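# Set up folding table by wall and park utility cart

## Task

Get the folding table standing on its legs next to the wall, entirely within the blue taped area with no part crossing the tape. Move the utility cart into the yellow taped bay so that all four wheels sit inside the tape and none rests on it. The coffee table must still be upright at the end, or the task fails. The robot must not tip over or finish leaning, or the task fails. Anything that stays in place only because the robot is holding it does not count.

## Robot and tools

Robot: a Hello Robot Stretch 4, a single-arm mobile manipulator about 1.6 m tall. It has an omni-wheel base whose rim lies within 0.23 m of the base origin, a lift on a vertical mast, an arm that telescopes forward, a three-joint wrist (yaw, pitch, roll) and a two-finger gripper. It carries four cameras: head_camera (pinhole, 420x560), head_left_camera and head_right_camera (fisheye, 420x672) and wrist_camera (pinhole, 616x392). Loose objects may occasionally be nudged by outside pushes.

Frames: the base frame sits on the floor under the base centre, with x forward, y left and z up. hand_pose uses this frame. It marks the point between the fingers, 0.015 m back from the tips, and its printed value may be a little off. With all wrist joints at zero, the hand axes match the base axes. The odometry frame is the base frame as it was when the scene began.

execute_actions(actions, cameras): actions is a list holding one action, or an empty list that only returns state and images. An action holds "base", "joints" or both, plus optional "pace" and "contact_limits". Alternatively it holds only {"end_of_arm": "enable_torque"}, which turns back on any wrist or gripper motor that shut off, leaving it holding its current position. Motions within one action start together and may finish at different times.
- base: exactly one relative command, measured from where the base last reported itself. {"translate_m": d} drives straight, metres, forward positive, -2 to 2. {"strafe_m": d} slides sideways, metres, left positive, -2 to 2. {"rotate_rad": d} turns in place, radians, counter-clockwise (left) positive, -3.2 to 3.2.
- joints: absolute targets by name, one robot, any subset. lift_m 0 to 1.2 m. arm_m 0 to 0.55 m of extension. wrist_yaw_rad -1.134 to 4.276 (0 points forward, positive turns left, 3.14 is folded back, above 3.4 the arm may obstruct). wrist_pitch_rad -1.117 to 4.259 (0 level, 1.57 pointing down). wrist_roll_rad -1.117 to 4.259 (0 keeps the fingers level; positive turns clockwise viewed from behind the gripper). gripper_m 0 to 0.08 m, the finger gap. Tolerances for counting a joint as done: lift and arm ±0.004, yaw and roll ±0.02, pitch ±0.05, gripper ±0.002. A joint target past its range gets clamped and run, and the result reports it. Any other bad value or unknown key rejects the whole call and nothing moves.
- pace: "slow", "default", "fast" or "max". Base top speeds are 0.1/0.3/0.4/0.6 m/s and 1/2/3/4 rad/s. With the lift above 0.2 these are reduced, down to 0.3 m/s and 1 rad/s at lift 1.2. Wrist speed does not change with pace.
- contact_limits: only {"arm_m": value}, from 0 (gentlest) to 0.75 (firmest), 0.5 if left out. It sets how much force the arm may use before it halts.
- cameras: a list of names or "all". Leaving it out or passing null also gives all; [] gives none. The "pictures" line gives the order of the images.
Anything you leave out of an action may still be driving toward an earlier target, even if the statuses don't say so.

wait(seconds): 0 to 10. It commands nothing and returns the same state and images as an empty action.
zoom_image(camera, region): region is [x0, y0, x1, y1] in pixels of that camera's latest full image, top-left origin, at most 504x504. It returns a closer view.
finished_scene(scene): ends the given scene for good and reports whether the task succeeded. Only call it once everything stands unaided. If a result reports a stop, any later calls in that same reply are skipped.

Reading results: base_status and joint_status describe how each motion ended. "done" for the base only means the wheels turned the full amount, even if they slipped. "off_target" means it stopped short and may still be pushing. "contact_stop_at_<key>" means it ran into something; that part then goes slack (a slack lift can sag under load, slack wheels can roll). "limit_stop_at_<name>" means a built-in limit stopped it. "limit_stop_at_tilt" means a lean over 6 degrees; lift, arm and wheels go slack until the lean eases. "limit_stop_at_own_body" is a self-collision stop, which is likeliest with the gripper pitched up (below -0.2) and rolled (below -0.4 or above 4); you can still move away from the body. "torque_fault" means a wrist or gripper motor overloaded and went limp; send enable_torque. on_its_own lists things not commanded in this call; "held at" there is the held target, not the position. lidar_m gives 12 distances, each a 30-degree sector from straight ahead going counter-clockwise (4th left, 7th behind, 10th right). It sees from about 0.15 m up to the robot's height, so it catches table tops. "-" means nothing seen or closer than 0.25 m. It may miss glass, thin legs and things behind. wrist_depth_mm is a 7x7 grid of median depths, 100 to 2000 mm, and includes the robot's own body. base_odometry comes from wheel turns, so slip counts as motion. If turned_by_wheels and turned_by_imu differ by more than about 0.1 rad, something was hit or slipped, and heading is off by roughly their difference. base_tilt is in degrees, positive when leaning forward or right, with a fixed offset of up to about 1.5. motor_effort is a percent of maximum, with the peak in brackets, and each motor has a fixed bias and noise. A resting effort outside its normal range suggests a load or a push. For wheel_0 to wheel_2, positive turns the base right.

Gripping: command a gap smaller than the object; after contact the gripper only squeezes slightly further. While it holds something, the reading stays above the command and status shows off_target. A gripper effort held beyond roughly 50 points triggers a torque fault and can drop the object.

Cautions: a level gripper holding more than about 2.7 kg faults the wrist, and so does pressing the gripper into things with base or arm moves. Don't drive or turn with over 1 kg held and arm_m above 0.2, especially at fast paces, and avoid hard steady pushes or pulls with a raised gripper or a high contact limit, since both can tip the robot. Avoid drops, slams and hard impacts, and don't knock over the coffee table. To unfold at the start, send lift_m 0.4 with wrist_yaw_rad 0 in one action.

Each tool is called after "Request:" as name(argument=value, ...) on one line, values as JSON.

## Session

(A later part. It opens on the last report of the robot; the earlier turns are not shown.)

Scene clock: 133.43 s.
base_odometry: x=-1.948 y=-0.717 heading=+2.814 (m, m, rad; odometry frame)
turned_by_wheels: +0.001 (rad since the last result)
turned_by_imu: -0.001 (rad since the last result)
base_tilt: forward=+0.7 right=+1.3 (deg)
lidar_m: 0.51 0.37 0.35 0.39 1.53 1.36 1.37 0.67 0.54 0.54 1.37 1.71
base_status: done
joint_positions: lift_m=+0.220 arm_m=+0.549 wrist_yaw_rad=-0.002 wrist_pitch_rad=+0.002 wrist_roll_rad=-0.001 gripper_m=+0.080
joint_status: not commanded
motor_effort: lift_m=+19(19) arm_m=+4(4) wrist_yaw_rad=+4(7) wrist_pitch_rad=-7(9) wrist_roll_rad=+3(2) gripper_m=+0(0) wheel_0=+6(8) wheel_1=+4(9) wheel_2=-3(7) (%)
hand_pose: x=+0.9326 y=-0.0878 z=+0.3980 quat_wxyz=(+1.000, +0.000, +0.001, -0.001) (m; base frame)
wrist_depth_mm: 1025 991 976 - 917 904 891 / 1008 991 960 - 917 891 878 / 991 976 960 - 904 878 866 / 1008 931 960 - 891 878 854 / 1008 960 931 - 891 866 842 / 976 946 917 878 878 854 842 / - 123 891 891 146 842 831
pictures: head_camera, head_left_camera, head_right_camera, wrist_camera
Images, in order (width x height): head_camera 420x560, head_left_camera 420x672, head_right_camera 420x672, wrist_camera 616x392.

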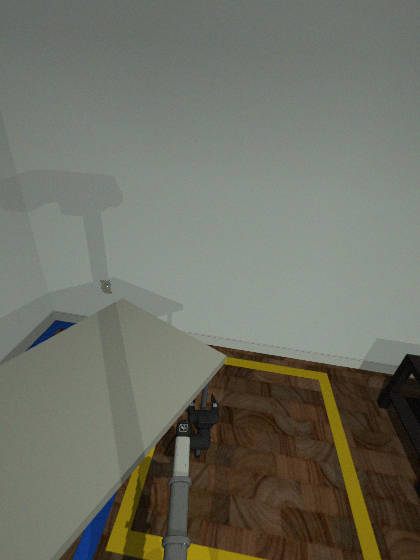

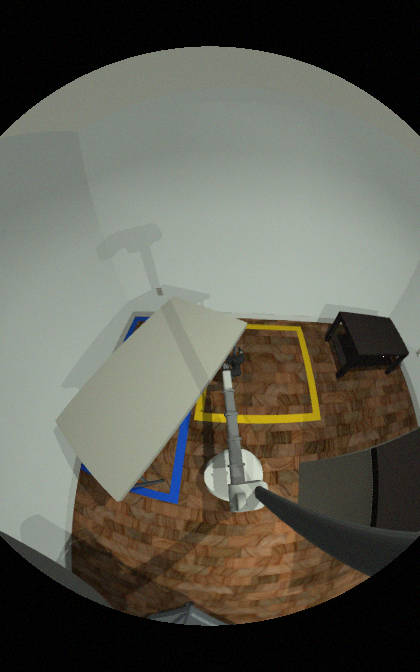

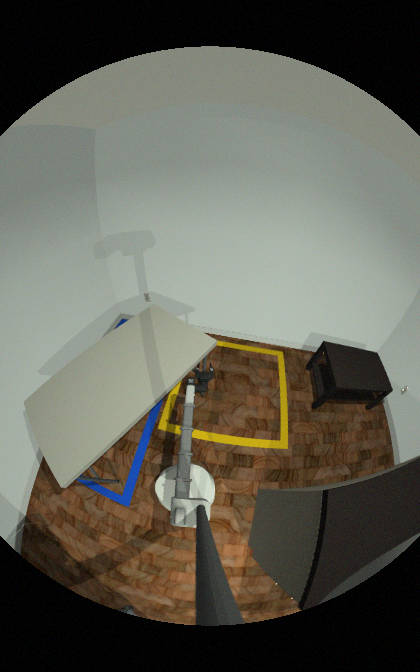

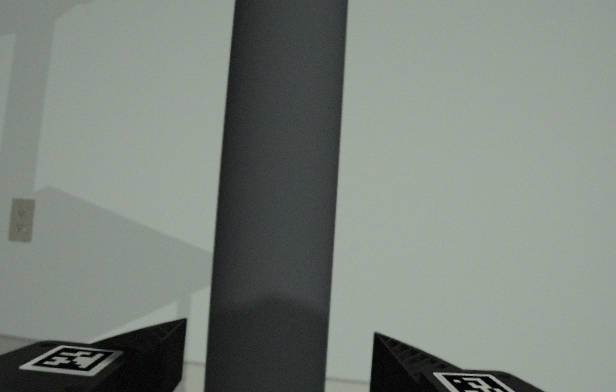

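Request:
execute_actions(actions=[{"joints":{"arm_m":0.0}}], cameras=[])

Request:
execute_actions(actions=[{"base":{"strafe_m":-0.2}}], cameras=[])

Request:
execute_actions(actions=[{"base":{"translate_m":0.5}}], cameras=[])

Request:
execute_actions(actions=[{"base":{"strafe_m":-0.48}}], cameras=[])

Request:
execute_actions(actions=[{"base":{"translate_m":0.3}}], cameras=[])

Request:
execute_actions(actions=[{"base":{"rotate_rad":1.46}}])

Scene clock: 146.60 s.
base_odometry: x=-1.948 y=-0.717 heading=+2.813 (m, m, rad; odometry frame)
turned_by_wheels: +0.000 (rad since the last result)
turned_by_imu: -0.001 (rad since the last result)
base_tilt: forward=+0.7 right=+1.3 (deg)
lidar_m: 0.50 0.37 0.37 0.39 1.54 1.35 1.41 0.67 0.53 0.54 1.38 1.69
base_status: not commanded
joint_positions: lift_m=+0.220 arm_m=+0.001 wrist_yaw_rad=+0.000 wrist_pitch_rad=+0.003 wrist_roll_rad=-0.001 gripper_m=+0.080
joint_status: all done
motor_effort: lift_m=+19(19) arm_m=-5(8) wrist_yaw_rad=-1(5) wrist_pitch_rad=-10(9) wrist_roll_rad=+3(3) gripper_m=+0(0) wheel_0=+2(6) wheel_1=+1(4) wheel_2=-2(3) (%)
hand_pose: x=+0.3847 y=-0.0874 z=+0.3978 quat_wxyz=(+1.000, +0.000, +0.001, +0.000) (m; base frame)
wrist_depth_mm: 535 512 500 1464 1499 1430 1366 / 759 732 707 699 1430 1397 1366 / 1576 1537 1499 1397 1430 1397 1366 / 1576 1499 1464 1397 1397 1366 1366 / 1576 1537 1464 1464 1397 1336 1336 / 1464 1464 1499 1366 1366 1366 1308 / - 123 1098 1182 146 1308 1336
pictures: none
No camera images: the call's "cameras" was empty. Leave "cameras" out to get every camera's image.

Scene clock: 148.53 s.
base_odometry: x=-1.884 y=-0.527 heading=+2.813 (m, m, rad; odometry frame)
turned_by_wheels: +0.000 (rad since the last result)
turned_by_imu: -0.001 (rad since the last result)
base_tilt: forward=+0.7 right=+1.3 (deg)
lidar_m: 0.75 0.52 0.52 0.57 1.75 1.45 1.60 0.40 0.34 0.31 1.21 1.49
base_status: done
joint_positions: lift_m=+0.220 arm_m=+0.001 wrist_yaw_rad=+0.000 wrist_pitch_rad=+0.003 wrist_roll_rad=-0.001 gripper_m=+0.080
joint_status: not commanded
motor_effort: lift_m=+19(19) arm_m=-5(5) wrist_yaw_rad=-1(0) wrist_pitch_rad=-9(11) wrist_roll_rad=+2(3) gripper_m=+0(0) wheel_0=+0(8) wheel_1=+1(11) wheel_2=-1(0) (%)
hand_pose: x=+0.3847 y=-0.0874 z=+0.3978 quat_wxyz=(+1.000, +0.000, +0.001, +0.000) (m; base frame)
wrist_depth_mm: 535 544 1499 1464 1464 1430 1397 / 759 732 1464 1430 1430 1366 1366 / 1576 1499 1499 1464 1397 1397 1308 / 1537 1499 1464 1464 1397 1366 1308 / 1576 1537 1499 1397 1366 1336 1336 / 1464 1397 1430 1366 1366 1336 1308 / - 123 1138 1205 146 1308 1255
pictures: none
No camera images: the call's "cameras" was empty. Leave "cameras" out to get every camera's image.

Scene clock: 151.67 s.
base_odometry: x=-2.357 y=-0.366 heading=+2.813 (m, m, rad; odometry frame)
turned_by_wheels: +0.000 (rad since the last result)
turned_by_imu: -0.002 (rad since the last result)
base_tilt: forward=+0.6 right=+1.3 (deg)
lidar_m: 0.34 0.25 0.25 0.27 0.38 1.90 1.05 0.63 0.77 1.03 1.04 1.16
base_status: done
joint_positions: lift_m=+0.220 arm_m=+0.001 wrist_yaw_rad=+0.000 wrist_pitch_rad=+0.003 wrist_roll_rad=-0.001 gripper_m=+0.080
joint_status: not commanded
motor_effort: lift_m=+19(19) arm_m=-4(5) wrist_yaw_rad=-1(1) wrist_pitch_rad=-11(6) wrist_roll_rad=+3(2) gripper_m=+0(0) wheel_0=+0(3) wheel_1=+1(7) wheel_2=+2(9) (%)
hand_pose: x=+0.3847 y=-0.0874 z=+0.3978 quat_wxyz=(+1.000, +0.000, +0.001, +0.000) (m; base frame)
wrist_depth_mm: 1060 1025 1008 960 946 917 904 / 1025 991 976 960 931 891 878 / 1008 976 946 946 917 904 891 / 1025 976 946 917 917 878 866 / 991 960 946 904 891 891 854 / 991 946 917 904 891 866 854 / - 123 917 891 146 866 831
pictures: none
No camera images: the call's "cameras" was empty. Leave "cameras" out to get every camera's image.

Scene clock: 154.60 s.
base_odometry: x=-2.203 y=+0.088 heading=+2.814 (m, m, rad; odometry frame)
turned_by_wheels: +0.000 (rad since the last result)
turned_by_imu: -0.001 (rad since the last result)
base_tilt: forward=+0.7 right=+1.4 (deg)
lidar_m: 1.09 1.22 0.64 0.68 1.03 2.11 0.52 0.59 0.91 0.66 0.55 0.83
base_status: done
joint_positions: lift_m=+0.220 arm_m=+0.001 wrist_yaw_rad=+0.000 wrist_pitch_rad=+0.003 wrist_roll_rad=-0.001 gripper_m=+0.080
joint_status: not commanded
motor_effort: lift_m=+19(19) arm_m=-4(5) wrist_yaw_rad=-1(1) wrist_pitch_rad=-9(10) wrist_roll_rad=+2(2) gripper_m=+0(0) wheel_0=+0(11) wheel_1=+2(4) wheel_2=+0(3) (%)
hand_pose: x=+0.3847 y=-0.0874 z=+0.3978 quat_wxyz=(+1.000, +0.000, +0.001, +0.000) (m; base frame)
wrist_depth_mm: 960 917 904 891 854 842 820 / 931 917 891 866 854 831 820 / 931 904 878 878 842 820 798 / 931 904 891 854 831 809 809 / 917 878 878 842 820 809 788 / 904 878 878 842 820 798 798 / - 123 842 842 146 798 778
pictures: none
No camera images: the call's "cameras" was empty. Leave "cameras" out to get every camera's image.

Scene clock: 157.07 s.
base_odometry: x=-2.487 y=+0.185 heading=+2.814 (m, m, rad; odometry frame)
turned_by_wheels: +0.000 (rad since the last result)
turned_by_imu: -0.002 (rad since the last result)
base_tilt: forward=+0.7 right=+1.3 (deg)
lidar_m: 0.78 0.87 0.74 0.55 0.76 2.37 0.81 0.89 1.42 0.51 0.58 0.80
base_status: done
joint_positions: lift_m=+0.220 arm_m=+0.001 wrist_yaw_rad=+0.000 wrist_pitch_rad=+0.003 wrist_roll_rad=-0.001 gripper_m=+0.080
joint_status: not commanded
motor_effort: lift_m=+19(19) arm_m=-4(4) wrist_yaw_rad=-1(1) wrist_pitch_rad=-8(10) wrist_roll_rad=+2(2) gripper_m=+0(0) wheel_0=+1(6) wheel_1=-1(6) wheel_2=+2(8) (%)
hand_pose: x=+0.3847 y=-0.0874 z=+0.3978 quat_wxyz=(+1.000, +0.000, +0.001, +0.000) (m; base frame)
wrist_depth_mm: 627 609 597 574 564 549 539 / 615 597 591 569 564 549 535 / 609 597 585 569 554 544 530 / 603 591 569 554 549 535 521 / 597 580 569 554 539 530 512 / 585 574 564 549 530 525 508 / - 123 554 539 146 517 504
pictures: none
No camera images: the call's "cameras" was empty. Leave "cameras" out to get every camera's image.

Scene clock: 159.07 s.
base_odometry: x=-2.487 y=+0.185 heading=-2.010 (m, m, rad; odometry frame)
turned_by_wheels: +1.460 (rad since the last result)
turned_by_imu: +1.478 (rad since the last result)
base_tilt: forward=+0.7 right=+1.4 (deg)
lidar_m: 0.54 0.66 2.37 0.81 0.88 1.24 0.50 0.56 0.82 0.79 0.85 1.05
base_status: done
joint_positions: lift_m=+0.220 arm_m=+0.001 wrist_yaw_rad=+0.000 wrist_pitch_rad=+0.003 wrist_roll_rad=-0.001 gripper_m=+0.080
joint_status: not commanded
motor_effort: lift_m=+19(19) arm_m=-5(5) wrist_yaw_rad=-1(1) wrist_pitch_rad=-7(9) wrist_roll_rad=+2(2) gripper_m=+0(0) wheel_0=-3(7) wheel_1=+1(2) wheel_2=-2(6) (%)
hand_pose: x=+0.3847 y=-0.0874 z=+0.3978 quat_wxyz=(+1.000, +0.000, +0.001, +0.000) (m; base frame)
wrist_depth_mm: 544 508 469 512 1708 1661 1118 / 759 732 640 683 1756 1708 1098 / 1756 1618 1756 1756 1708 1661 1098 / 1661 1708 1708 1708 1708 1576 1098 / 1661 1661 1708 1708 1661 1537 1078 / 1537 1661 1618 1661 1661 1537 1042 / - 123 991 1205 146 1281 1008
pictures: head_camera, head_left_camera, head_right_camera, wrist_camera
Images, in order (width x height): head_camera 420x560, head_left_camera 420x672, head_right_camera 420x672, wrist_camera 616x392.

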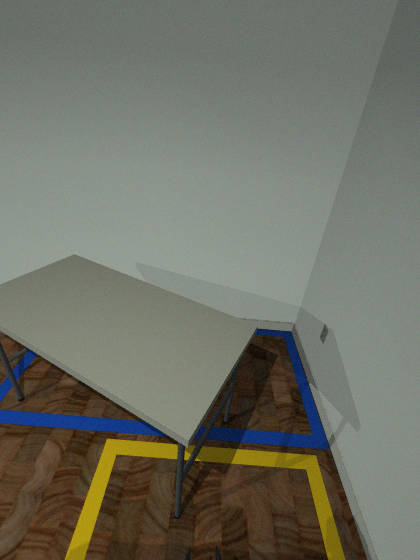

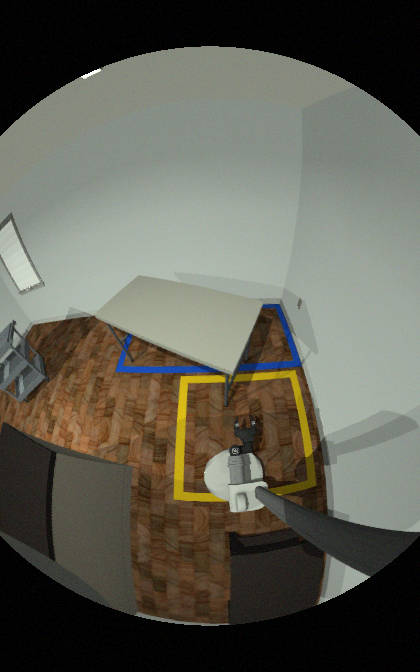

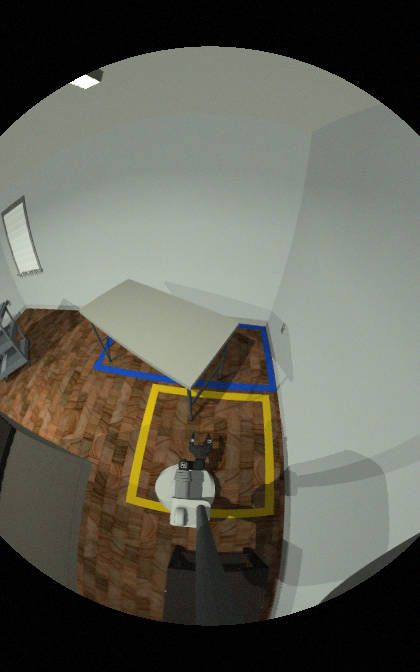

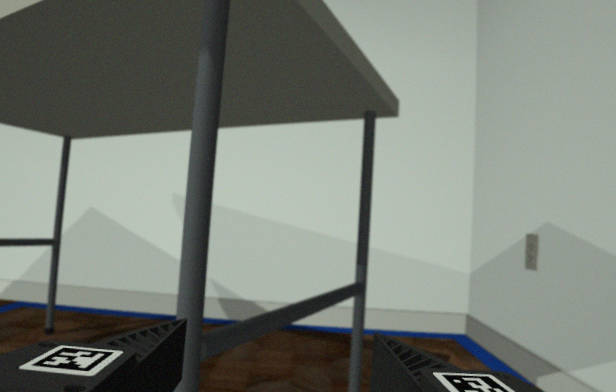

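Request:
execute_actions(actions=[{"base":{"strafe_m":0.06}}], cameras=["wrist_camera"])

Request:
execute_actions(actions=[{"joints":{"arm_m":0.4},"pace":"slow","contact_limits":{"arm_m":0.7}}])

Scene clock: 166.63 s.
base_odometry: x=-2.432 y=+0.160 heading=-2.010 (m, m, rad; odometry frame)
turned_by_wheels: +0.000 (rad since the last result)
turned_by_imu: -0.001 (rad since the last result)
base_tilt: forward=+0.7 right=+1.3 (deg)
lidar_m: 0.54 0.73 2.33 0.76 0.80 1.16 0.52 0.57 0.89 0.84 0.90 0.81
base_status: done
joint_positions: lift_m=+0.220 arm_m=+0.001 wrist_yaw_rad=+0.000 wrist_pitch_rad=+0.003 wrist_roll_rad=-0.001 gripper_m=+0.080
joint_status: not commanded
motor_effort: lift_m=+19(19) arm_m=-5(5) wrist_yaw_rad=-1(1) wrist_pitch_rad=-6(9) wrist_roll_rad=+1(3) gripper_m=+0(0) wheel_0=-1(7) wheel_1=+0(6) wheel_2=-1(0) (%)
hand_pose: x=+0.3847 y=-0.0874 z=+0.3978 quat_wxyz=(+1.000, +0.000, +0.001, +0.000) (m; base frame)
wrist_depth_mm: 539 508 500 455 1756 1756 1229 / 768 750 699 634 723 1756 1229 / 1708 1756 1708 1708 1661 1661 1182 / 1756 1661 1661 1661 1618 1756 1205 / 1708 1618 1618 1708 1661 1661 1160 / 1499 1661 1618 1661 1661 1618 1160 / - 123 1008 1118 147 1308 1078
pictures: wrist_camera
Images, in order (width x height): wrist_camera 616x392.

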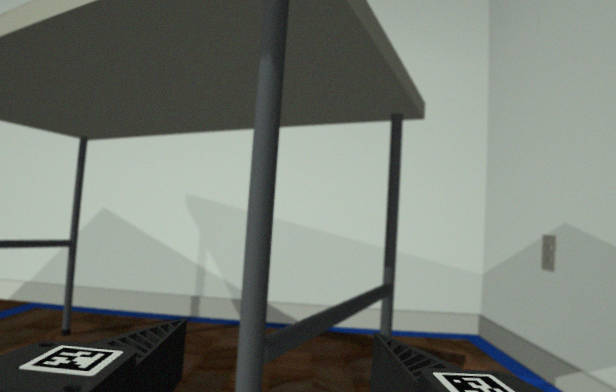

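Scene clock: 171.90 s.
base_odometry: x=-2.432 y=+0.160 heading=-2.010 (m, m, rad; odometry frame)
turned_by_wheels: +0.000 (rad since the last result)
turned_by_imu: -0.001 (rad since the last result)
base_tilt: forward=+0.7 right=+1.3 (deg)
lidar_m: 0.63 0.82 2.33 0.74 0.80 1.17 0.50 0.55 0.87 0.85 0.91 1.08
base_status: not commanded
joint_positions: lift_m=+0.220 arm_m=+0.399 wrist_yaw_rad=-0.005 wrist_pitch_rad=+0.002 wrist_roll_rad=+0.000 gripper_m=+0.080
joint_status: all done
motor_effort: lift_m=+19(19) arm_m=+7(9) wrist_yaw_rad=+13(13) wrist_pitch_rad=-7(9) wrist_roll_rad=+1(3) gripper_m=+0(0) wheel_0=-1(1) wheel_1=+1(1) wheel_2=-8(8) (%)
contact_limits: arm_m 0.7
hand_pose: x=+0.7818 y=-0.0884 z=+0.3980 quat_wxyz=(+1.000, +0.000, +0.001, -0.002) (m; base frame)
wrist_depth_mm: 539 - 500 492 473 1336 1255 / 768 768 707 1336 627 1336 1182 / 1336 - 1336 1336 1336 1308 1229 / 1308 - 1308 1308 1308 1308 1229 / 1281 - 1281 1281 1336 1308 1182 / 1255 - 1308 1255 1281 1308 1182 / - - 1160 1205 146 1229 1098
pictures: head_camera, head_left_camera, head_right_camera, wrist_camera
Images, in order (width x height): head_camera 420x560, head_left_camera 420x672, head_right_camera 420x672, wrist_camera 616x392.

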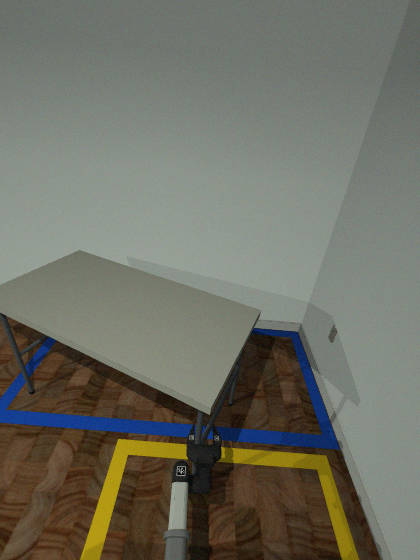

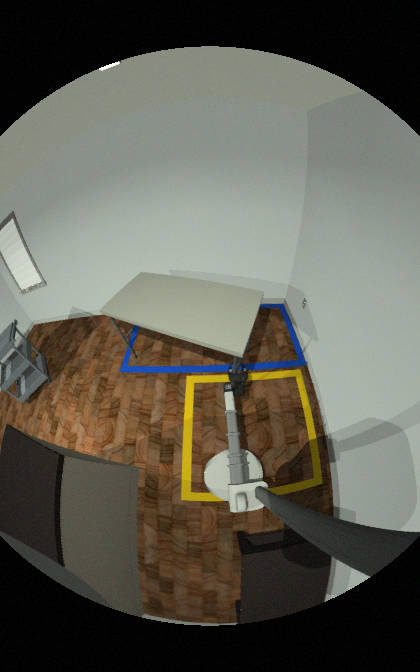

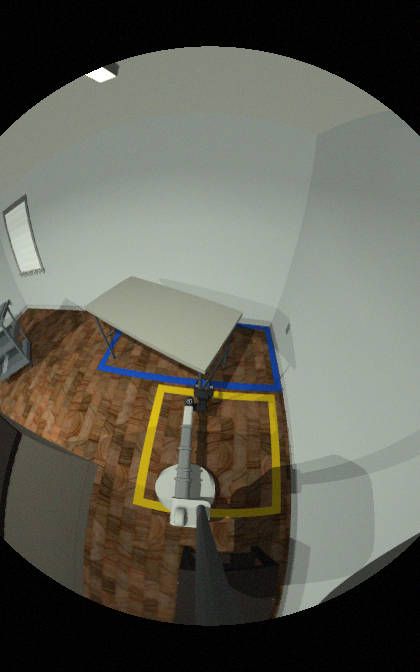

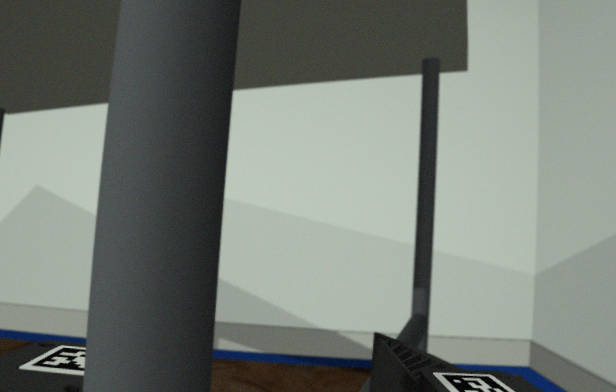

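Request:
execute_actions(actions=[{"base":{"strafe_m":-0.3},"pace":"slow"}])

Scene clock: 181.73 s.
base_odometry: x=-2.704 y=+0.287 heading=-2.009 (m, m, rad; odometry frame)
turned_by_wheels: +0.002 (rad since the last result)
turned_by_imu: +0.005 (rad since the last result)
base_tilt: forward=+0.7 right=+1.3 (deg)
lidar_m: 0.66 0.78 1.39 1.06 1.12 0.54 0.53 0.56 0.55 0.52 0.58 0.84
base_status: done
joint_positions: lift_m=+0.220 arm_m=+0.399 wrist_yaw_rad=+0.007 wrist_pitch_rad=+0.002 wrist_roll_rad=+0.000 gripper_m=+0.080
joint_status: not commanded
on_its_own: wrist_yaw_rad is at rest, and its effort (-21) is outside its rest range (-13 to +13)
motor_effort: lift_m=+19(19) arm_m=+3(7) wrist_yaw_rad=-21(25) wrist_pitch_rad=-8(7) wrist_roll_rad=+2(3) gripper_m=+0(0) wheel_0=+11(16) wheel_1=+4(3) wheel_2=+6(9) (%)
hand_pose: x=+0.7836 y=-0.0859 z=+0.3979 quat_wxyz=(+1.000, +0.000, +0.001, +0.004) (m; base frame)
wrist_depth_mm: 539 517 500 496 504 1229 820 / 778 750 1308 1281 1336 1205 820 / 1336 - 1336 1336 1281 1229 809 / 1336 - 1281 1281 1281 1182 798 / 1281 - 1255 1308 1308 1160 778 / 1229 - 1255 1255 1229 1118 759 / - - 1138 1098 146 976 750
pictures: head_camera, head_left_camera, head_right_camera, wrist_camera
Images, in order (width x height): head_camera 420x560, head_left_camera 420x672, head_right_camera 420x672, wrist_camera 616x392.

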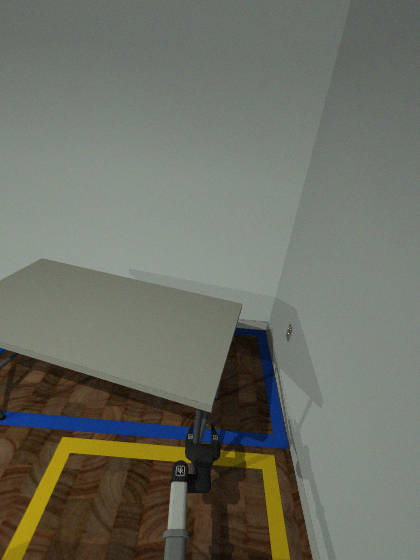

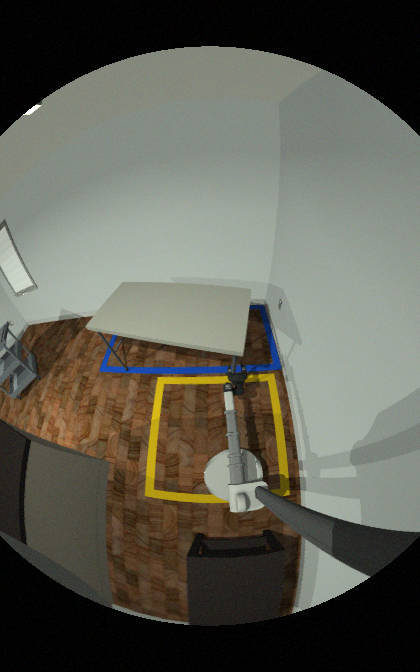

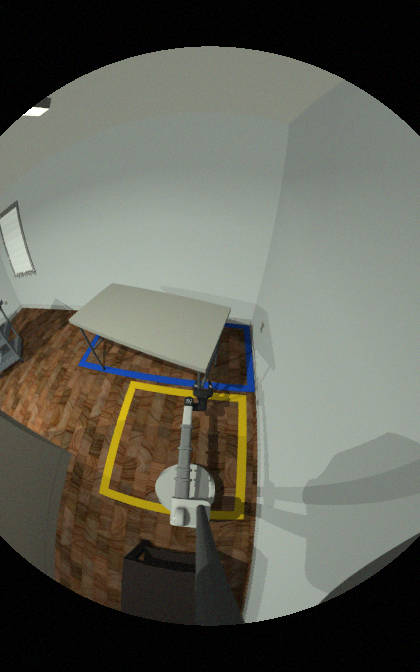

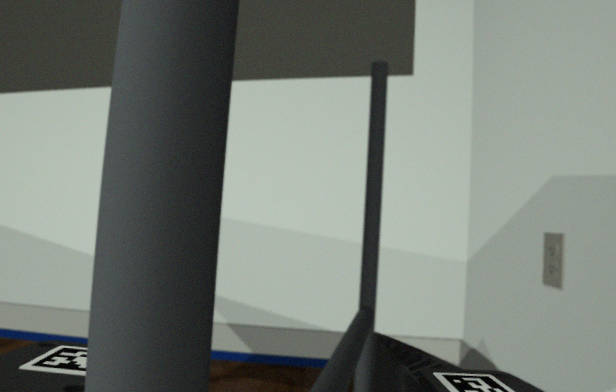

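Request:
execute_actions(actions=[{"base":{"strafe_m":-0.1},"joints":{"arm_m":0.55},"pace":"slow","contact_limits":{"arm_m":0.7}}])

Scene clock: 188.43 s.
base_odometry: x=-2.794 y=+0.329 heading=-2.009 (m, m, rad; odometry frame)
turned_by_wheels: +0.000 (rad since the last result)
turned_by_imu: -0.001 (rad since the last result)
base_tilt: forward=+0.7 right=+1.3 (deg)
lidar_m: 0.79 0.89 1.37 1.15 1.22 0.56 0.54 0.62 0.46 0.44 0.49 0.70
base_status: done
joint_positions: lift_m=+0.220 arm_m=+0.549 wrist_yaw_rad=-0.004 wrist_pitch_rad=+0.002 wrist_roll_rad=+0.000 gripper_m=+0.080
joint_status: all done
motor_effort: lift_m=+19(19) arm_m=+7(10) wrist_yaw_rad=+11(21) wrist_pitch_rad=-8(8) wrist_roll_rad=+2(2) gripper_m=+0(0) wheel_0=+2(12) wheel_1=-1(5) wheel_2=-4(2) (%)
contact_limits: arm_m 0.7
hand_pose: x=+0.9320 y=-0.0882 z=+0.3979 quat_wxyz=(+1.000, +0.000, +0.001, -0.002) (m; base frame)
wrist_depth_mm: 539 - 504 492 1182 946 647 / 1160 1205 1138 654 1160 946 640 / 1138 - 1182 1160 1138 931 640 / 1138 - 1160 1160 1138 931 621 / 1138 - 1118 1138 1118 891 627 / 1118 - 1138 1098 1098 878 609 / - - 1098 1025 146 759 597
pictures: head_camera, head_left_camera, head_right_camera, wrist_camera
Images, in order (width x height): head_camera 420x560, head_left_camera 420x672, head_right_camera 420x672, wrist_camera 616x392.

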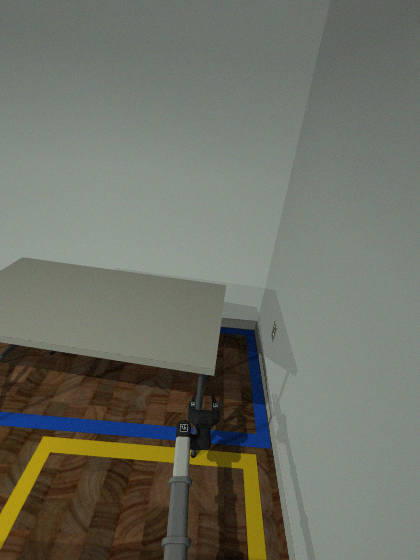

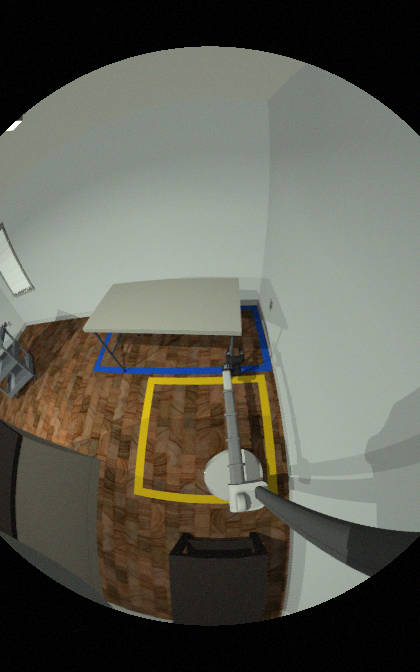

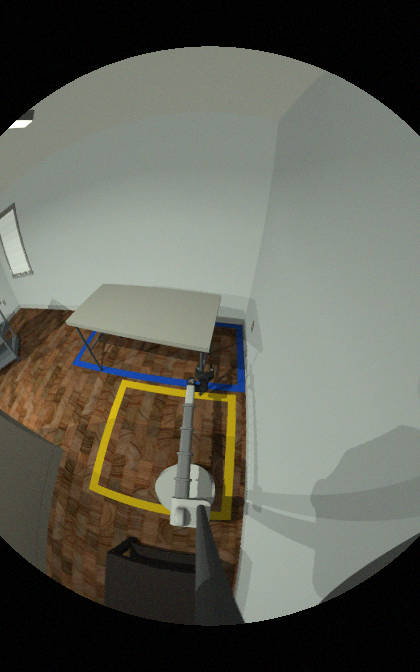

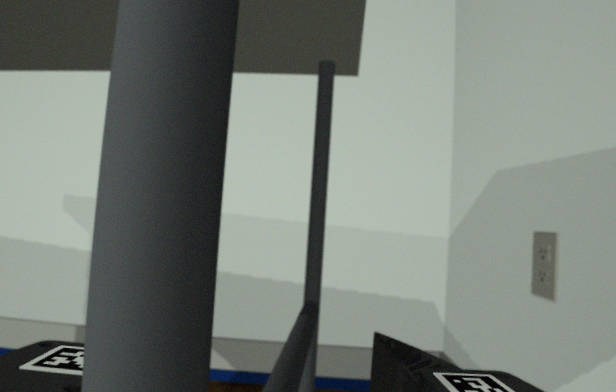

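Request:
execute_actions(actions=[{"base":{"strafe_m":-0.05},"pace":"slow"}], cameras=[])

Request:
execute_actions(actions=[{"base":{"strafe_m":0.03},"joints":{"arm_m":0.1}}], cameras=[])

Request:
execute_actions(actions=[{"base":{"strafe_m":0.95}}])

Scene clock: 198.83 s.
base_odometry: x=-2.839 y=+0.350 heading=-2.007 (m, m, rad; odometry frame)
turned_by_wheels: +0.002 (rad since the last result)
turned_by_imu: +0.003 (rad since the last result)
base_tilt: forward=+0.7 right=+1.3 (deg)
lidar_m: 0.81 0.88 1.34 1.22 1.29 0.55 0.52 0.53 0.41 0.39 0.42 0.61
base_status: done
joint_positions: lift_m=+0.220 arm_m=+0.549 wrist_yaw_rad=+0.007 wrist_pitch_rad=+0.002 wrist_roll_rad=+0.000 gripper_m=+0.080
joint_status: not commanded
on_its_own: wrist_yaw_rad is at rest, and its effort (-22) is outside its rest range (-13 to +13)
motor_effort: lift_m=+19(19) arm_m=+4(7) wrist_yaw_rad=-22(26) wrist_pitch_rad=-9(11) wrist_roll_rad=+2(2) gripper_m=+0(0) wheel_0=+13(20) wheel_1=+5(3) wheel_2=+7(10) (%)
hand_pose: x=+0.9336 y=-0.0859 z=+0.3979 quat_wxyz=(+1.000, +0.000, +0.001, +0.004) (m; base frame)
wrist_depth_mm: 535 - 500 496 1160 904 603 / 1205 - 1160 654 1160 917 597 / 1182 - 1182 1138 1138 891 591 / 1182 - 1160 1160 1138 878 580 / 1138 - 1138 1118 1118 842 574 / 1138 - 1138 1118 1118 831 559 / - - 1098 1025 146 732 549
pictures: none
No camera images: the call's "cameras" was empty. Leave "cameras" out to get every camera's image.

Scene clock: 201.23 s.
base_odometry: x=-2.812 y=+0.338 heading=-2.007 (m, m, rad; odometry frame)
turned_by_wheels: +0.000 (rad since the last result)
turned_by_imu: -0.001 (rad since the last result)
base_tilt: forward=+0.6 right=+1.3 (deg)
lidar_m: 0.81 0.88 1.35 1.17 1.25 0.56 0.54 0.58 0.45 0.43 0.46 0.66
base_status: done
joint_positions: lift_m=+0.220 arm_m=+0.101 wrist_yaw_rad=+0.000 wrist_pitch_rad=+0.003 wrist_roll_rad=+0.000 gripper_m=+0.080
joint_status: all done
motor_effort: lift_m=+19(19) arm_m=-4(5) wrist_yaw_rad=-1(21) wrist_pitch_rad=-10(8) wrist_roll_rad=+2(2) gripper_m=+0(1) wheel_0=+2(11) wheel_1=+0(8) wheel_2=-1(8) (%)
hand_pose: x=+0.4844 y=-0.0874 z=+0.3978 quat_wxyz=(+1.000, +0.000, +0.001, +0.000) (m; base frame)
wrist_depth_mm: 539 517 508 508 1618 878 585 / 768 750 723 683 1618 866 580 / 1618 1661 1576 1060 1618 854 574 / 1576 1576 1618 1618 1618 831 569 / 1537 1537 1576 1537 1537 820 559 / 1537 1499 1537 1499 1537 798 554 / - 123 1138 1098 146 699 539
pictures: none
No camera images: the call's "cameras" was empty. Leave "cameras" out to get every camera's image.

Scene clock: 205.73 s.
base_odometry: x=-1.951 y=-0.064 heading=-2.007 (m, m, rad; odometry frame)
turned_by_wheels: +0.000 (rad since the last result)
turned_by_imu: -0.002 (rad since the last result)
base_tilt: forward=+0.7 right=+1.3 (deg)
lidar_m: 0.90 2.11 1.83 0.25 0.25 0.32 1.20 0.75 0.74 1.38 1.19 0.94
base_status: done
joint_positions: lift_m=+0.220 arm_m=+0.101 wrist_yaw_rad=+0.000 wrist_pitch_rad=+0.003 wrist_roll_rad=+0.000 gripper_m=+0.080
joint_status: not commanded
motor_effort: lift_m=+19(19) arm_m=-4(5) wrist_yaw_rad=-1(1) wrist_pitch_rad=-8(10) wrist_roll_rad=+1(2) gripper_m=+0(0) wheel_0=+1(11) wheel_1=-2(9) wheel_2=-1(1) (%)
hand_pose: x=+0.4844 y=-0.0874 z=+0.3978 quat_wxyz=(+1.000, +0.000, +0.001, +0.000) (m; base frame)
wrist_depth_mm: 1661 1708 1708 1708 1708 1661 1661 / 1708 1708 707 699 668 627 603 / 1661 1618 1661 1182 1078 1025 946 / 1576 1618 1661 1708 1576 1618 1618 / 1661 1661 1618 1618 1618 1661 1618 / 1537 1618 1576 1576 1618 1576 1661 / - 123 1078 1205 146 1336 1366
pictures: head_camera, head_left_camera, head_right_camera, wrist_camera
Images, in order (width x height): head_camera 420x560, head_left_camera 420x672, head_right_camera 420x672, wrist_camera 616x392.

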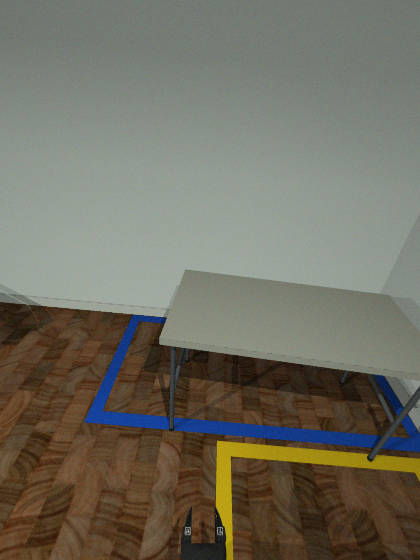

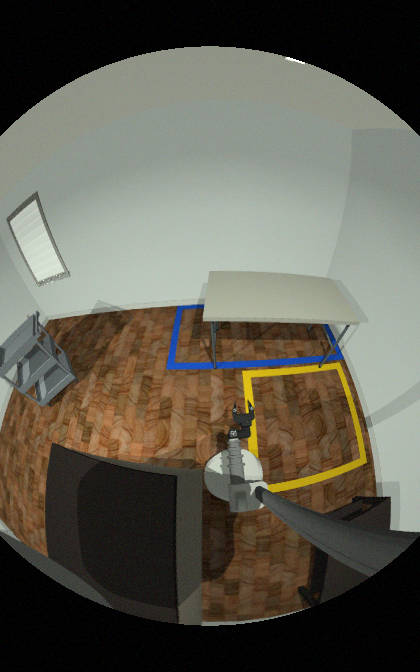

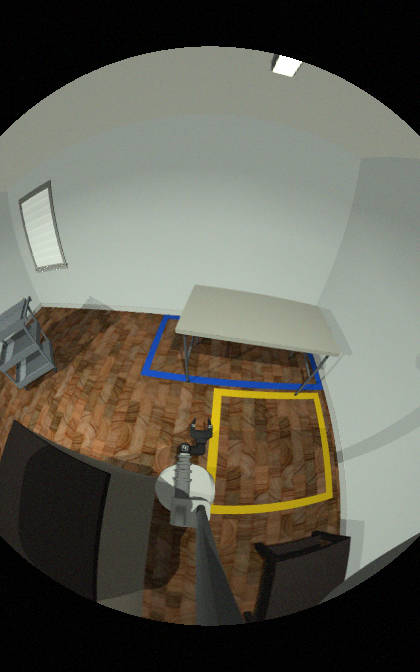

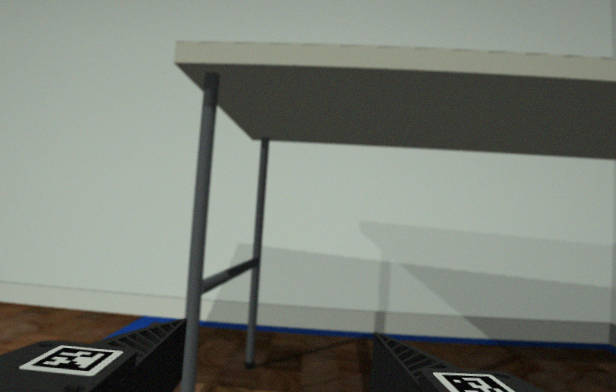

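Request:
execute_actions(actions=[{"base":{"rotate_rad":0.14},"pace":"slow"}], cameras=[])

Request:
execute_actions(actions=[{"joints":{"arm_m":0.45},"pace":"slow"}])

Scene clock: 216.60 s.
base_odometry: x=-1.951 y=-0.064 heading=-1.867 (m, m, rad; odometry frame)
turned_by_wheels: +0.139 (rad since the last result)
turned_by_imu: +0.141 (rad since the last result)
base_tilt: forward=+0.7 right=+1.3 (deg)
lidar_m: 0.91 2.22 0.25 0.25 0.26 0.45 1.30 0.72 0.92 1.37 1.09 0.91
base_status: done
joint_positions: lift_m=+0.220 arm_m=+0.101 wrist_yaw_rad=+0.000 wrist_pitch_rad=+0.003 wrist_roll_rad=+0.000 gripper_m=+0.080
joint_status: not commanded
motor_effort: lift_m=+19(19) arm_m=-5(4) wrist_yaw_rad=+0(1) wrist_pitch_rad=-10(10) wrist_roll_rad=+2(2) gripper_m=+0(0) wheel_0=-2(4) wheel_1=-2(0) wheel_2=-2(4) (%)
hand_pose: x=+0.4844 y=-0.0874 z=+0.3978 quat_wxyz=(+1.000, +0.000, +0.001, +0.000) (m; base frame)
wrist_depth_mm: 1863 1863 1808 1708 1661 1576 1537 / 1863 1863 1756 668 661 634 597 / 1983 1808 1708 1138 1078 1008 946 / 1808 1708 1708 1576 1576 1537 1537 / 1808 1708 1661 1618 1618 1537 1499 / 1576 1661 1618 1618 1576 1499 1464 / - 123 1160 1138 146 1308 1336
pictures: none
No camera images: the call's "cameras" was empty. Leave "cameras" out to get every camera's image.

Scene clock: 221.37 s.
base_odometry: x=-1.951 y=-0.064 heading=-1.867 (m, m, rad; odometry frame)
turned_by_wheels: +0.000 (rad since the last result)
turned_by_imu: -0.001 (rad since the last result)
base_tilt: forward=+0.7 right=+1.3 (deg)
lidar_m: 0.92 2.23 0.25 0.25 0.25 0.43 1.33 0.75 0.90 1.37 1.07 0.92
base_status: not commanded
joint_positions: lift_m=+0.220 arm_m=+0.449 wrist_yaw_rad=+0.000 wrist_pitch_rad=+0.003 wrist_roll_rad=+0.000 gripper_m=+0.080
joint_status: all done
motor_effort: lift_m=+19(19) arm_m=+5(4) wrist_yaw_rad=-2(0) wrist_pitch_rad=-8(12) wrist_roll_rad=+2(2) gripper_m=+0(0) wheel_0=-2(2) wheel_1=-2(2) wheel_2=-3(2) (%)
hand_pose: x=+0.8327 y=-0.0874 z=+0.3978 quat_wxyz=(+1.000, +0.000, +0.001, +0.000) (m; base frame)
wrist_depth_mm: 1537 1464 1397 459 473 466 466 / 1464 1464 1397 597 676 634 615 / 1499 1397 1397 1308 1281 1205 1205 / 1499 1430 1366 1281 1255 1205 1205 / 1430 1366 1336 1281 1255 1205 1160 / 1464 1366 1308 1255 1255 1182 1160 / - 123 1078 1008 146 1182 1098
pictures: head_camera, head_left_camera, head_right_camera, wrist_camera
Images, in order (width x height): head_camera 420x560, head_left_camera 420x672, head_right_camera 420x672, wrist_camera 616x392.

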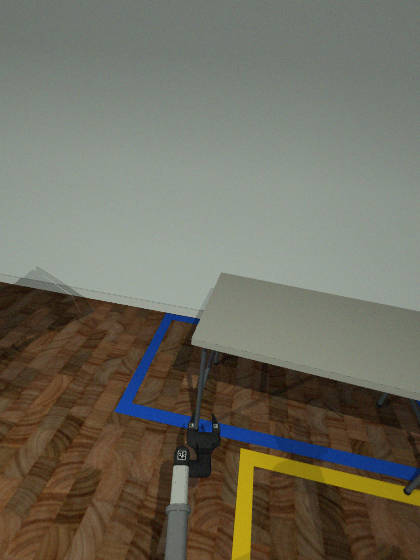

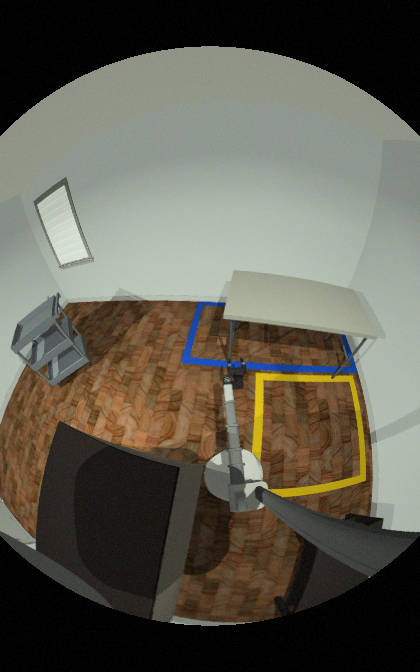

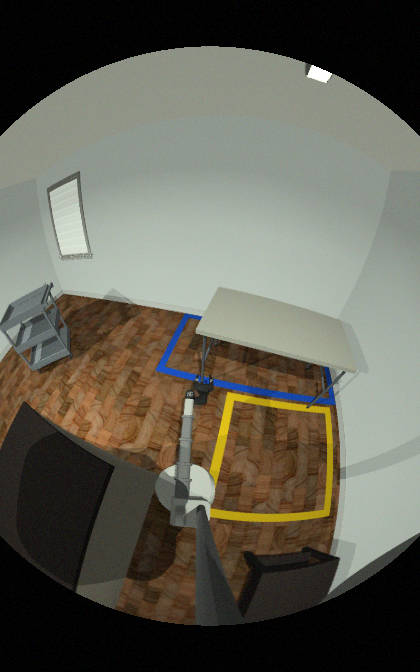

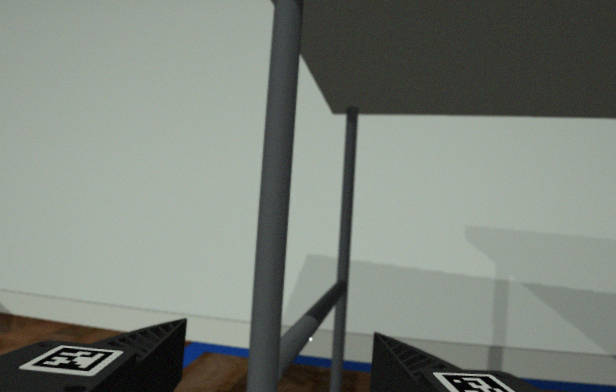

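Request:
execute_actions(actions=[{"base":{"translate_m":0.12},"joints":{"arm_m":0.55},"pace":"slow"}])

Scene clock: 229.83 s.
base_odometry: x=-1.986 y=-0.178 heading=-1.867 (m, m, rad; odometry frame)
turned_by_wheels: +0.000 (rad since the last result)
turned_by_imu: -0.001 (rad since the last result)
base_tilt: forward=+0.7 right=+1.3 (deg)
lidar_m: 0.82 2.07 1.75 0.25 0.25 0.39 1.34 0.84 1.11 1.39 0.95 0.81
base_status: done
joint_positions: lift_m=+0.220 arm_m=+0.549 wrist_yaw_rad=+0.000 wrist_pitch_rad=+0.003 wrist_roll_rad=+0.000 gripper_m=+0.080
joint_status: all done
motor_effort: lift_m=+19(19) arm_m=+5(2) wrist_yaw_rad=-1(1) wrist_pitch_rad=-8(8) wrist_roll_rad=+2(2) gripper_m=+0(0) wheel_0=+2(4) wheel_1=+2(1) wheel_2=-1(4) (%)
hand_pose: x=+0.9328 y=-0.0874 z=+0.3978 quat_wxyz=(+1.000, +0.000, +0.001, +0.000) (m; base frame)
wrist_depth_mm: 1255 1229 1205 1138 480 466 455 / 1229 1205 - 1118 1078 1025 991 / 1255 1182 - 1118 1078 1025 1008 / 1255 1160 - 1098 1042 1008 991 / 1205 1118 - 1060 1025 1008 976 / 1182 1160 - 1060 1042 1008 960 / - 123 - 1060 146 960 960
pictures: head_camera, head_left_camera, head_right_camera, wrist_camera
Images, in order (width x height): head_camera 420x560, head_left_camera 420x672, head_right_camera 420x672, wrist_camera 616x392.

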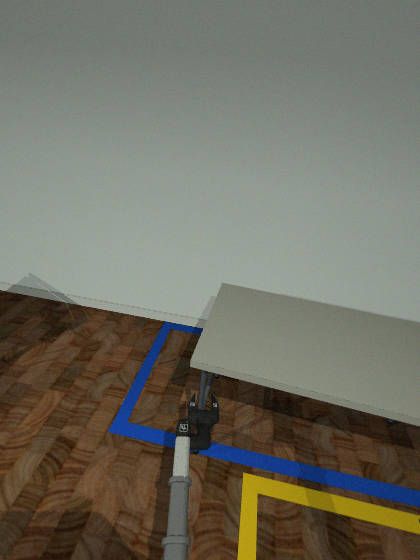

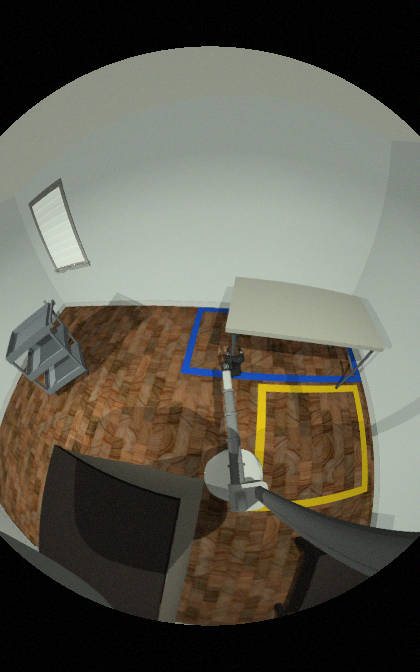

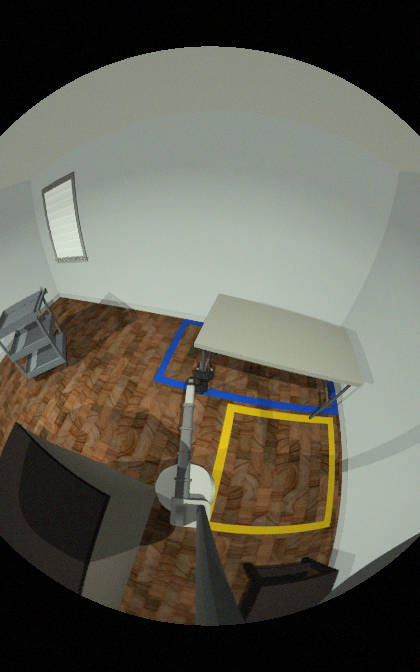

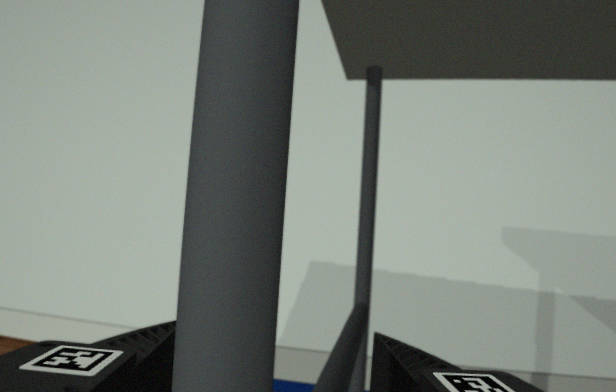

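Request:
execute_actions(actions=[{"base":{"translate_m":0.18},"pace":"slow"}])

Scene clock: 237.63 s.
base_odometry: x=-2.039 y=-0.350 heading=-1.867 (m, m, rad; odometry frame)
turned_by_wheels: +0.000 (rad since the last result)
turned_by_imu: -0.002 (rad since the last result)
base_tilt: forward=+0.7 right=+1.3 (deg)
lidar_m: 0.78 1.88 1.66 0.58 0.30 0.31 1.38 0.99 1.44 1.44 0.82 0.76
base_status: done
joint_positions: lift_m=+0.220 arm_m=+0.549 wrist_yaw_rad=-0.002 wrist_pitch_rad=+0.002 wrist_roll_rad=+0.000 gripper_m=+0.080
joint_status: not commanded
motor_effort: lift_m=+19(19) arm_m=+5(5) wrist_yaw_rad=+5(9) wrist_pitch_rad=-5(8) wrist_roll_rad=+2(2) gripper_m=+0(0) wheel_0=+3(5) wheel_1=+3(5) wheel_2=-5(8) (%)
hand_pose: x=+0.9326 y=-0.0879 z=+0.3980 quat_wxyz=(+1.000, +0.000, +0.001, -0.001) (m; base frame)
wrist_depth_mm: 1078 1025 - 931 492 462 462 / 1042 1008 - 931 904 866 842 / 1042 991 - 917 891 878 842 / 1025 991 - 904 878 854 831 / 1008 976 - 917 866 854 820 / 991 960 - 866 866 854 809 / - 122 - 891 146 820 809
pictures: head_camera, head_left_camera, head_right_camera, wrist_camera
Images, in order (width x height): head_camera 420x560, head_left_camera 420x672, head_right_camera 420x672, wrist_camera 616x392.

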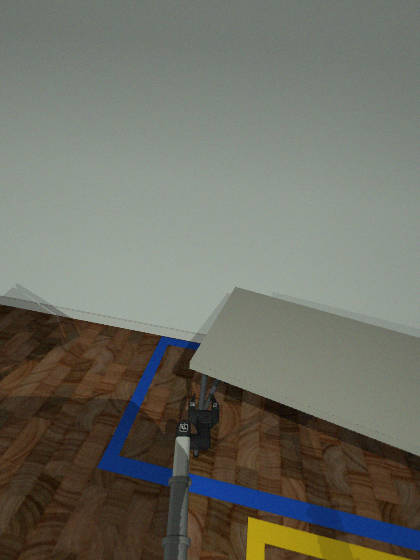

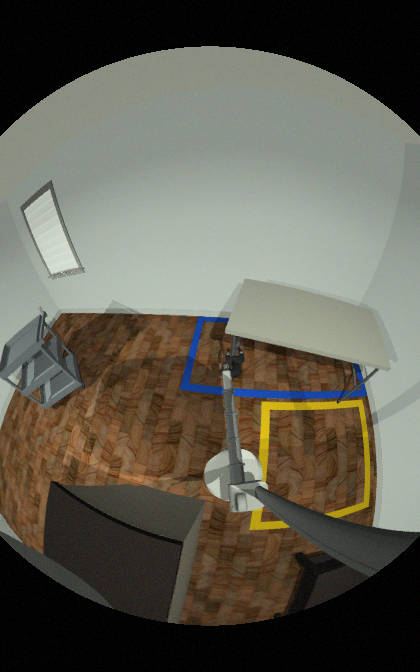

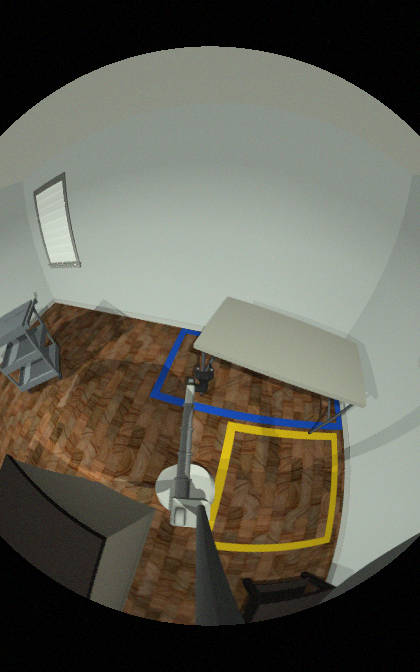

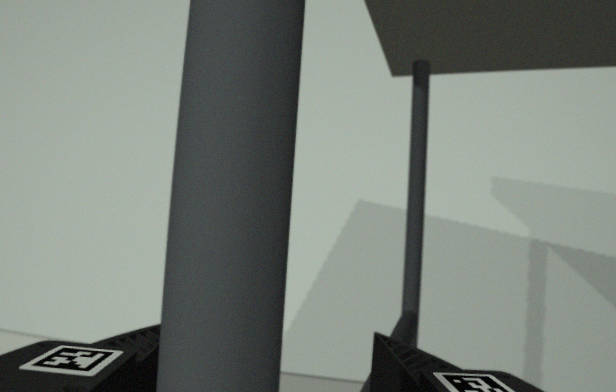

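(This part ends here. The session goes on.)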